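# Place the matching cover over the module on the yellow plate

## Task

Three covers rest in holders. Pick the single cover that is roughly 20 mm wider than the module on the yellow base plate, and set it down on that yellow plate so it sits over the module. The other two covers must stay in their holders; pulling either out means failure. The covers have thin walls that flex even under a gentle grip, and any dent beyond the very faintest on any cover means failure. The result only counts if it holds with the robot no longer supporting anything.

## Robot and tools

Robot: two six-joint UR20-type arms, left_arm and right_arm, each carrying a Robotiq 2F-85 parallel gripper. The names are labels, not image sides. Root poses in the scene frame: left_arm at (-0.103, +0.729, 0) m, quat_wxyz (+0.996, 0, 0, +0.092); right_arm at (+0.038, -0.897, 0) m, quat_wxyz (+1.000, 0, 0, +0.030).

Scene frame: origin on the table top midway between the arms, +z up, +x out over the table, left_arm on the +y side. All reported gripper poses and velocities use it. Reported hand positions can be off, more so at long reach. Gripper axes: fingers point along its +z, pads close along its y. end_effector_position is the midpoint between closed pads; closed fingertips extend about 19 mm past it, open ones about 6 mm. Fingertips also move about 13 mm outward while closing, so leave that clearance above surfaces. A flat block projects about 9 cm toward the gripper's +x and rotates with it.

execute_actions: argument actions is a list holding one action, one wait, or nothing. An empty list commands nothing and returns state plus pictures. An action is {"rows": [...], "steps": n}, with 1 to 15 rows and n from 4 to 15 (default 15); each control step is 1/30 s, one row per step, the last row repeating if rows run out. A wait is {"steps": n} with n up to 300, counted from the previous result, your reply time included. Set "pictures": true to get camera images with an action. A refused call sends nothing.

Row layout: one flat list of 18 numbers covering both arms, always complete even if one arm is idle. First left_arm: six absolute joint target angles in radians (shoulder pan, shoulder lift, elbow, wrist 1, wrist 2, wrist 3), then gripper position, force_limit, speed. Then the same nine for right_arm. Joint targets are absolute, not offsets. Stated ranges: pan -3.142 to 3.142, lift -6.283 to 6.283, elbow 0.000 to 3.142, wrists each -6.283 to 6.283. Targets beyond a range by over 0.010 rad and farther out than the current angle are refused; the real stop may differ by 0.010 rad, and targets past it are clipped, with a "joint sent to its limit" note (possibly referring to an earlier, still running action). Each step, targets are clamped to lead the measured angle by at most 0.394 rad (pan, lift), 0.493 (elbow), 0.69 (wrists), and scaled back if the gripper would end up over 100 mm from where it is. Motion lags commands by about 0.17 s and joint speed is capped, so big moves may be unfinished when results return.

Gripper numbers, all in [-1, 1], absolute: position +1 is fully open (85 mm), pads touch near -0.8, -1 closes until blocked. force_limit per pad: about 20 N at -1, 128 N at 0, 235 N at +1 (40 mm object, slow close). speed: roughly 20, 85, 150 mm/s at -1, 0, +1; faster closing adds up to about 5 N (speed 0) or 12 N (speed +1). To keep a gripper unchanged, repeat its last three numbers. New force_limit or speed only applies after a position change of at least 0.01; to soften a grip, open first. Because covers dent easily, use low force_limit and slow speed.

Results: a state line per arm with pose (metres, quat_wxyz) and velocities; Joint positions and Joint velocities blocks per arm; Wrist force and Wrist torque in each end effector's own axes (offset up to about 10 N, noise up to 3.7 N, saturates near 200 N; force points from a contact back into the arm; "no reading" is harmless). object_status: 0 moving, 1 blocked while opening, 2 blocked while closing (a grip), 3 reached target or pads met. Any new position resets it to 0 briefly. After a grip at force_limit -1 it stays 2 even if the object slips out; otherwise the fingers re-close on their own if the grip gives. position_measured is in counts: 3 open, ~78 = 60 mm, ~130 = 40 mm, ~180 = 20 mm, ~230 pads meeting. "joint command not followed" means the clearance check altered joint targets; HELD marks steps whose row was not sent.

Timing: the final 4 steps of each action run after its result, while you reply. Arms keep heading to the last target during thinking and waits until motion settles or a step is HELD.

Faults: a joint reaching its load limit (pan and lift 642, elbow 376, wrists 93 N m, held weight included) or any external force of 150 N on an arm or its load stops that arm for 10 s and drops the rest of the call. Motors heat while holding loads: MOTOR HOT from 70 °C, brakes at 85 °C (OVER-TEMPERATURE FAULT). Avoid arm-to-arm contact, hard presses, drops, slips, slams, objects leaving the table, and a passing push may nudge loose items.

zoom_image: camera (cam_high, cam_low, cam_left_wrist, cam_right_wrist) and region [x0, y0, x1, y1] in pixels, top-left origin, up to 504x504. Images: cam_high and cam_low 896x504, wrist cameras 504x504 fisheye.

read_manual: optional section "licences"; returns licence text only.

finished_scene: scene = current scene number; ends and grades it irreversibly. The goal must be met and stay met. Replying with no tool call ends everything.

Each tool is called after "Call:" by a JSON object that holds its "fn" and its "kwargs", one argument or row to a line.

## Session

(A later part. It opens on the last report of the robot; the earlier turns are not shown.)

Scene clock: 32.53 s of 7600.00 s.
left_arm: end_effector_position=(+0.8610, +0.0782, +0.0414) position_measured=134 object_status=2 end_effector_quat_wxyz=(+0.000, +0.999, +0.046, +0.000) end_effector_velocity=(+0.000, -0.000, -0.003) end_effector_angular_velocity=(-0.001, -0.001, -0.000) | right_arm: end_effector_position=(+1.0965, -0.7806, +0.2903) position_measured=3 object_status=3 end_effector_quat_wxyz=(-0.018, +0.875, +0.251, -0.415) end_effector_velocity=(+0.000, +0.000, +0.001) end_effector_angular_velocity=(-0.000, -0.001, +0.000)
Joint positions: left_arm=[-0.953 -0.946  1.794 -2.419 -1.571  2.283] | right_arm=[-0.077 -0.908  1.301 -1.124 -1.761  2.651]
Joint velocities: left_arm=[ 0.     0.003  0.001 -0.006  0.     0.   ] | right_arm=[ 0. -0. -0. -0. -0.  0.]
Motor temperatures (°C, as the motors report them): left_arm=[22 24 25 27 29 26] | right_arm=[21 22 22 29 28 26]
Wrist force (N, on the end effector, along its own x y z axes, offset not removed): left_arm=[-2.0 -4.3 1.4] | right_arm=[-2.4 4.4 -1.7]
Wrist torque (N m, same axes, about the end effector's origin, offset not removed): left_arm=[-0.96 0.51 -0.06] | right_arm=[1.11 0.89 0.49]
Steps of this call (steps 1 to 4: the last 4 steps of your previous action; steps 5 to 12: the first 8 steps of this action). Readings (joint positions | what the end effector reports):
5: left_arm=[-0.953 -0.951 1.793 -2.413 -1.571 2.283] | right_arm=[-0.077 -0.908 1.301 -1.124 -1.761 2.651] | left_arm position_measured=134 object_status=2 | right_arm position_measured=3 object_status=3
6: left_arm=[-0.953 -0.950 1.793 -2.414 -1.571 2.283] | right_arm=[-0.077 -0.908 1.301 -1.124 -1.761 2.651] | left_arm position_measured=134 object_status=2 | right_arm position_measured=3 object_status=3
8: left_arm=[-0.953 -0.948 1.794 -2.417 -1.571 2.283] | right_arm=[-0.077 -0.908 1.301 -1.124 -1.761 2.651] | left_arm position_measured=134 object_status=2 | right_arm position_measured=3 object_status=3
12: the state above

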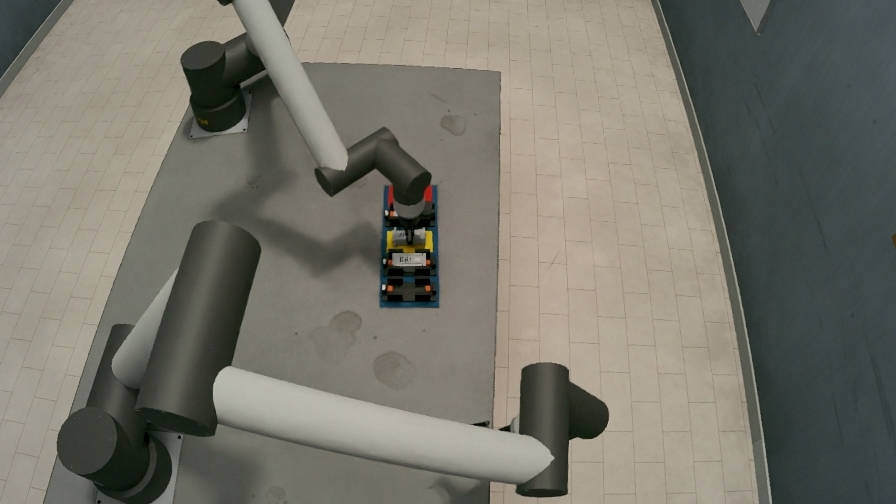

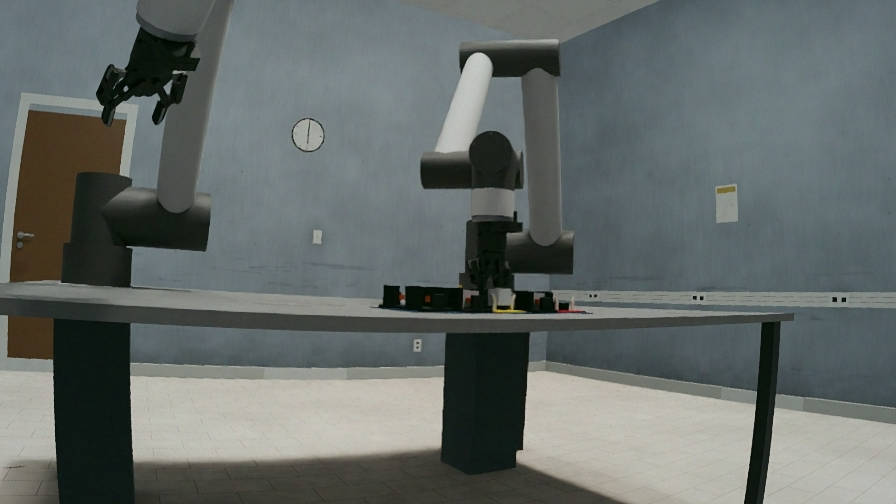

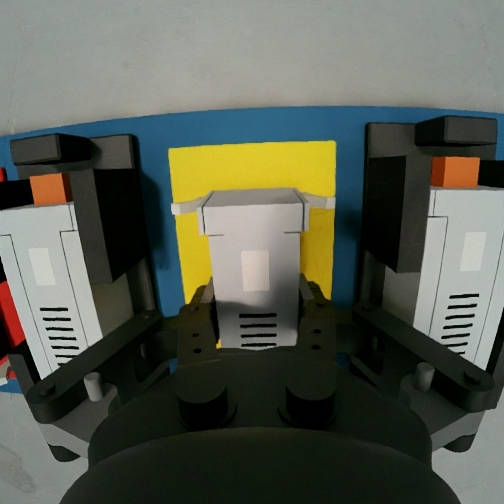

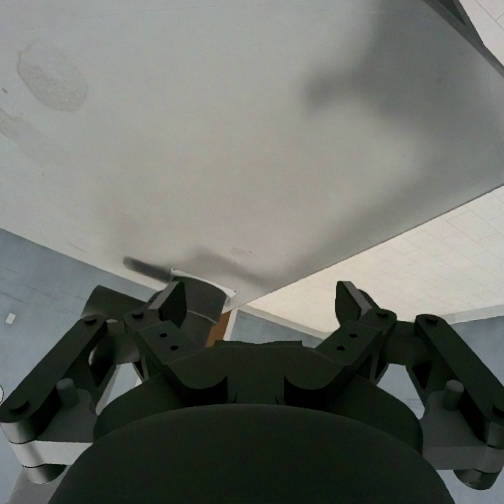

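Levelling; about 5 mm more, then release.

Call:
{"fn": "execute_actions", "kwargs": {
  "actions": [
    {"rows":[[-0.9526,-0.9412,1.7956,-2.4252,-1.5708,2.283,-1,-0.5,-1,-0.077,-0.908,1.301,-1.124,-1.761,2.651,1,-1,0]],"steps":12}
  ]
}}

Call:
{"fn": "execute_actions", "kwargs": {
  "actions": [
    {"rows":[[-0.9526,-0.9412,1.7956,-2.4252,-1.5708,2.283,0.3,-1,-0.5,-0.077,-0.908,1.301,-1.124,-1.761,2.651,1,-1,0]],"steps":13}
  ]
}}

Call:
{"fn": "execute_actions", "kwargs": {
  "actions": [
    {"rows":[[-0.9526,-1.0116,1.7669,-2.3261,-1.5708,2.283,0.3,-1,-0.5,-0.077,-0.908,1.301,-1.124,-1.761,2.651,1,-1,0]]}
  ],
  "pictures": true
}}

Call:
{"fn": "zoom_image", "kwargs": {
  "camera": "cam_low",
  "region": [440, 220, 570, 330]
}}

Scene clock: 33.07 s of 7600.00 s.
left_arm: end_effector_position=(+0.8610, +0.0782, +0.0363) position_measured=134 object_status=2 end_effector_quat_wxyz=(-0.000, +0.999, +0.046, -0.000) end_effector_velocity=(+0.001, +0.001, -0.003) end_effector_angular_velocity=(-0.000, -0.001, +0.002) | right_arm: end_effector_position=(+1.0965, -0.7806, +0.2903) position_measured=3 object_status=3 end_effector_quat_wxyz=(-0.018, +0.875, +0.251, -0.415) end_effector_velocity=(-0.000, +0.001, -0.000) end_effector_angular_velocity=(+0.000, -0.000, -0.000)
Joint positions: left_arm=[-0.953 -0.941  1.796 -2.425 -1.571  2.283] | right_arm=[-0.077 -0.908  1.301 -1.124 -1.761  2.651]
Joint velocities: left_arm=[ 0.001  0.004 -0.    -0.005  0.001 -0.001] | right_arm=[ 0.     0.     0.    -0.     0.001  0.   ]
Motor temperatures (°C, as the motors report them): left_arm=[22 24 25 27 29 26] | right_arm=[21 22 22 29 28 26]
Wrist force (N, on the end effector, along its own x y z axes, offset not removed): left_arm=[-2.3 -0.8 3.8] | right_arm=[-1.9 1.9 -1.2]
Wrist torque (N m, same axes, about the end effector's origin, offset not removed): left_arm=[-0.36 0.65 -0.16] | right_arm=[0.67 0.59 0.56]
Steps of this call (steps 1 to 4: the last 4 steps of your previous action; steps 5 to 8: the robot went on to your last target; steps 9 to 16: the first 8 steps of this action). Readings (joint positions | what the end effector reports):
9: left_arm=[-0.953 -0.946 1.794 -2.420 -1.571 2.283] | right_arm=[-0.077 -0.908 1.301 -1.124 -1.761 2.651] | left_arm position_measured=134 object_status=2 | right_arm position_measured=3 object_status=3
10: left_arm=[-0.953 -0.945 1.795 -2.421 -1.571 2.283] | right_arm=[-0.077 -0.908 1.301 -1.124 -1.761 2.651] | left_arm position_measured=134 object_status=2 | right_arm position_measured=3 object_status=3
12: left_arm=[-0.953 -0.943 1.795 -2.423 -1.571 2.283] | right_arm=[-0.077 -0.908 1.301 -1.124 -1.761 2.651] | left_arm position_measured=134 object_status=2 | right_arm position_measured=3 object_status=3
16: the state above

Scene clock: 33.50 s of 7600.00 s.
left_arm: end_effector_position=(+0.8610, +0.0782, +0.0360) position_measured=106 object_status=0 end_effector_quat_wxyz=(+0.000, +0.999, +0.046, -0.000) end_effector_velocity=(-0.000, +0.001, -0.001) end_effector_angular_velocity=(+0.001, +0.001, -0.001) | right_arm: end_effector_position=(+1.0965, -0.7806, +0.2903) position_measured=3 object_status=3 end_effector_quat_wxyz=(-0.018, +0.875, +0.251, -0.415) end_effector_velocity=(-0.000, +0.000, +0.000) end_effector_angular_velocity=(+0.000, -0.000, +0.000)
Joint positions: left_arm=[-0.953 -0.941  1.796 -2.425 -1.571  2.283] | right_arm=[-0.077 -0.908  1.301 -1.124 -1.761  2.651]
Joint velocities: left_arm=[ 0.     0.001  0.    -0.     0.     0.001] | right_arm=[ 0. -0. -0.  0.  0. -0.]
Motor temperatures (°C, as the motors report them): left_arm=[22 24 25 27 29 26] | right_arm=[21 22 22 29 28 26]
Wrist force (N, on the end effector, along its own x y z axes, offset not removed): left_arm=[-4.6 -4.3 1.7] | right_arm=[-2.5 -1.7 -0.7]
Wrist torque (N m, same axes, about the end effector's origin, offset not removed): left_arm=[-1.08 1.17 -0.04] | right_arm=[-0.09 0.82 0.54]
Steps of this call (steps 1 to 4: the last 4 steps of your previous action; steps 5 to 13: the first 9 steps of this action). Readings (joint positions | what the end effector reports):
5: left_arm=[-0.953 -0.941 1.796 -2.425 -1.571 2.283] | right_arm=[-0.077 -0.908 1.301 -1.124 -1.761 2.651] | left_arm position_measured=134 object_status=0 | right_arm position_measured=3 object_status=3
6: left_arm=[-0.953 -0.941 1.796 -2.425 -1.571 2.283] | right_arm=[-0.077 -0.908 1.301 -1.124 -1.761 2.651] | left_arm position_measured=134 object_status=0 | right_arm position_measured=3 object_status=3
8: left_arm=[-0.953 -0.941 1.796 -2.425 -1.571 2.283] | right_arm=[-0.077 -0.908 1.301 -1.124 -1.761 2.651] | left_arm position_measured=127 object_status=0 | right_arm position_measured=3 object_status=3
12: left_arm=[-0.953 -0.941 1.796 -2.425 -1.571 2.283] | right_arm=[-0.077 -0.908 1.301 -1.124 -1.761 2.651] | left_arm position_measured=110 object_status=0 | right_arm position_measured=3 object_status=3
13: the state above

Scene clock: 34.00 s of 7600.00 s.
left_arm: end_effector_position=(+0.8624, +0.0769, +0.1191) position_measured=91 object_status=3 end_effector_quat_wxyz=(+0.000, +0.999, +0.046, +0.000) end_effector_velocity=(-0.002, +0.002, +0.017) end_effector_angular_velocity=(+0.004, +0.004, -0.001) | right_arm: end_effector_position=(+1.0965, -0.7806, +0.2903) position_measured=3 object_status=3 end_effector_quat_wxyz=(-0.018, +0.875, +0.251, -0.415) end_effector_velocity=(+0.000, -0.000, +0.001) end_effector_angular_velocity=(-0.000, -0.001, +0.000)
Joint positions: left_arm=[-0.953 -1.011  1.767 -2.328 -1.571  2.283] | right_arm=[-0.077 -0.908  1.301 -1.124 -1.761  2.651]
Joint velocities: left_arm=[ 0.    -0.015 -0.006  0.026 -0.     0.002] | right_arm=[ 0.    -0.001 -0.     0.    -0.     0.   ]
Motor temperatures (°C, as the motors report them): left_arm=[22 24 25 27 29 26] | right_arm=[21 22 22 29 28 26]
Wrist force (N, on the end effector, along its own x y z axes, offset not removed): left_arm=[-3.9 -2.1 4.4] | right_arm=[-1.9 3.6 -1.3]
Wrist torque (N m, same axes, about the end effector's origin, offset not removed): left_arm=[-0.71 0.90 0.01] | right_arm=[0.93 0.56 0.51]
Steps of this call (steps 1 to 4: the last 4 steps of your previous action; steps 5 to 15: the first 11 steps of this action). Readings (joint positions | what the end effector reports):
5: left_arm=[-0.953 -0.941 1.795 -2.425 -1.571 2.283] | right_arm=[-0.077 -0.908 1.301 -1.124 -1.761 2.651] | left_arm position_measured=92 object_status=0 | right_arm position_measured=3 object_status=3
6: left_arm=[-0.953 -0.947 1.791 -2.416 -1.571 2.283] | right_arm=[-0.077 -0.908 1.301 -1.124 -1.761 2.651] | left_arm position_measured=91 object_status=0 | right_arm position_measured=3 object_status=3
8: left_arm=[-0.953 -0.981 1.777 -2.371 -1.571 2.283] | right_arm=[-0.077 -0.908 1.301 -1.124 -1.761 2.651] | left_arm position_measured=91 object_status=0 | right_arm position_measured=3 object_status=3
12: left_arm=[-0.953 -1.007 1.769 -2.334 -1.571 2.283] | right_arm=[-0.077 -0.908 1.301 -1.124 -1.761 2.651] | left_arm position_measured=91 object_status=0 | right_arm position_measured=3 object_status=3
15: the state above

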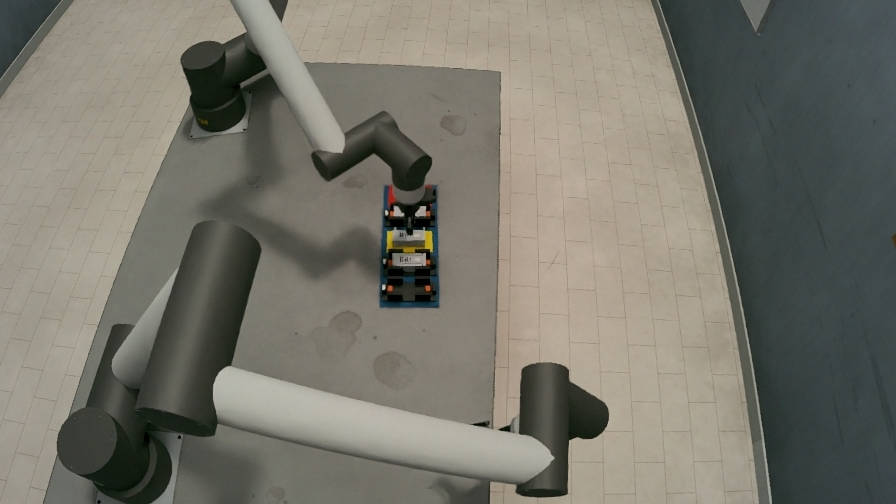

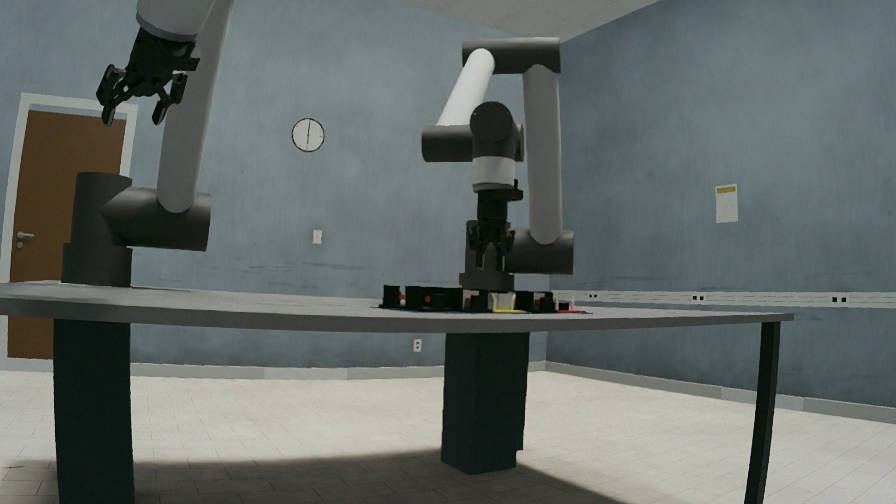

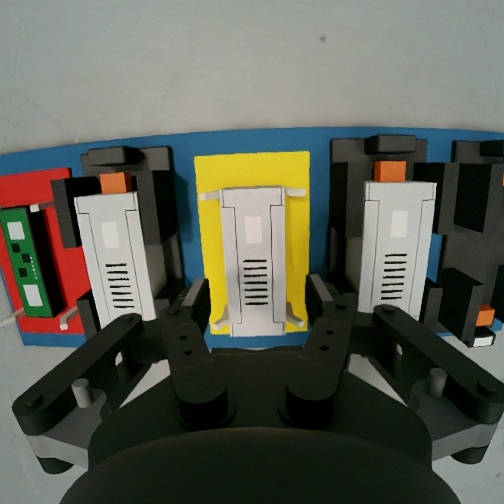

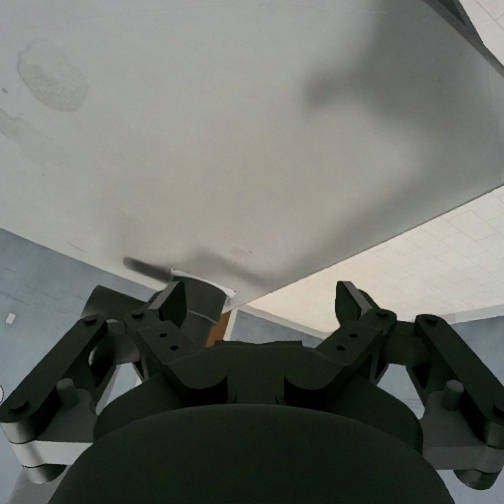

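Region (440, 220, 570, 330) of cam_low's 896x504 image, scaled by 3.877, with more detail than that image has; it fills the top 426 rows of this view, and the rest is white.

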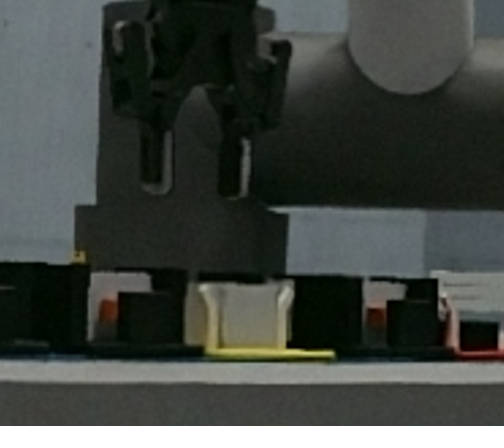

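Call:
{"fn": "finished_scene", "kwargs": {
  "scene": 1
}}

The scene is finished: the task was done.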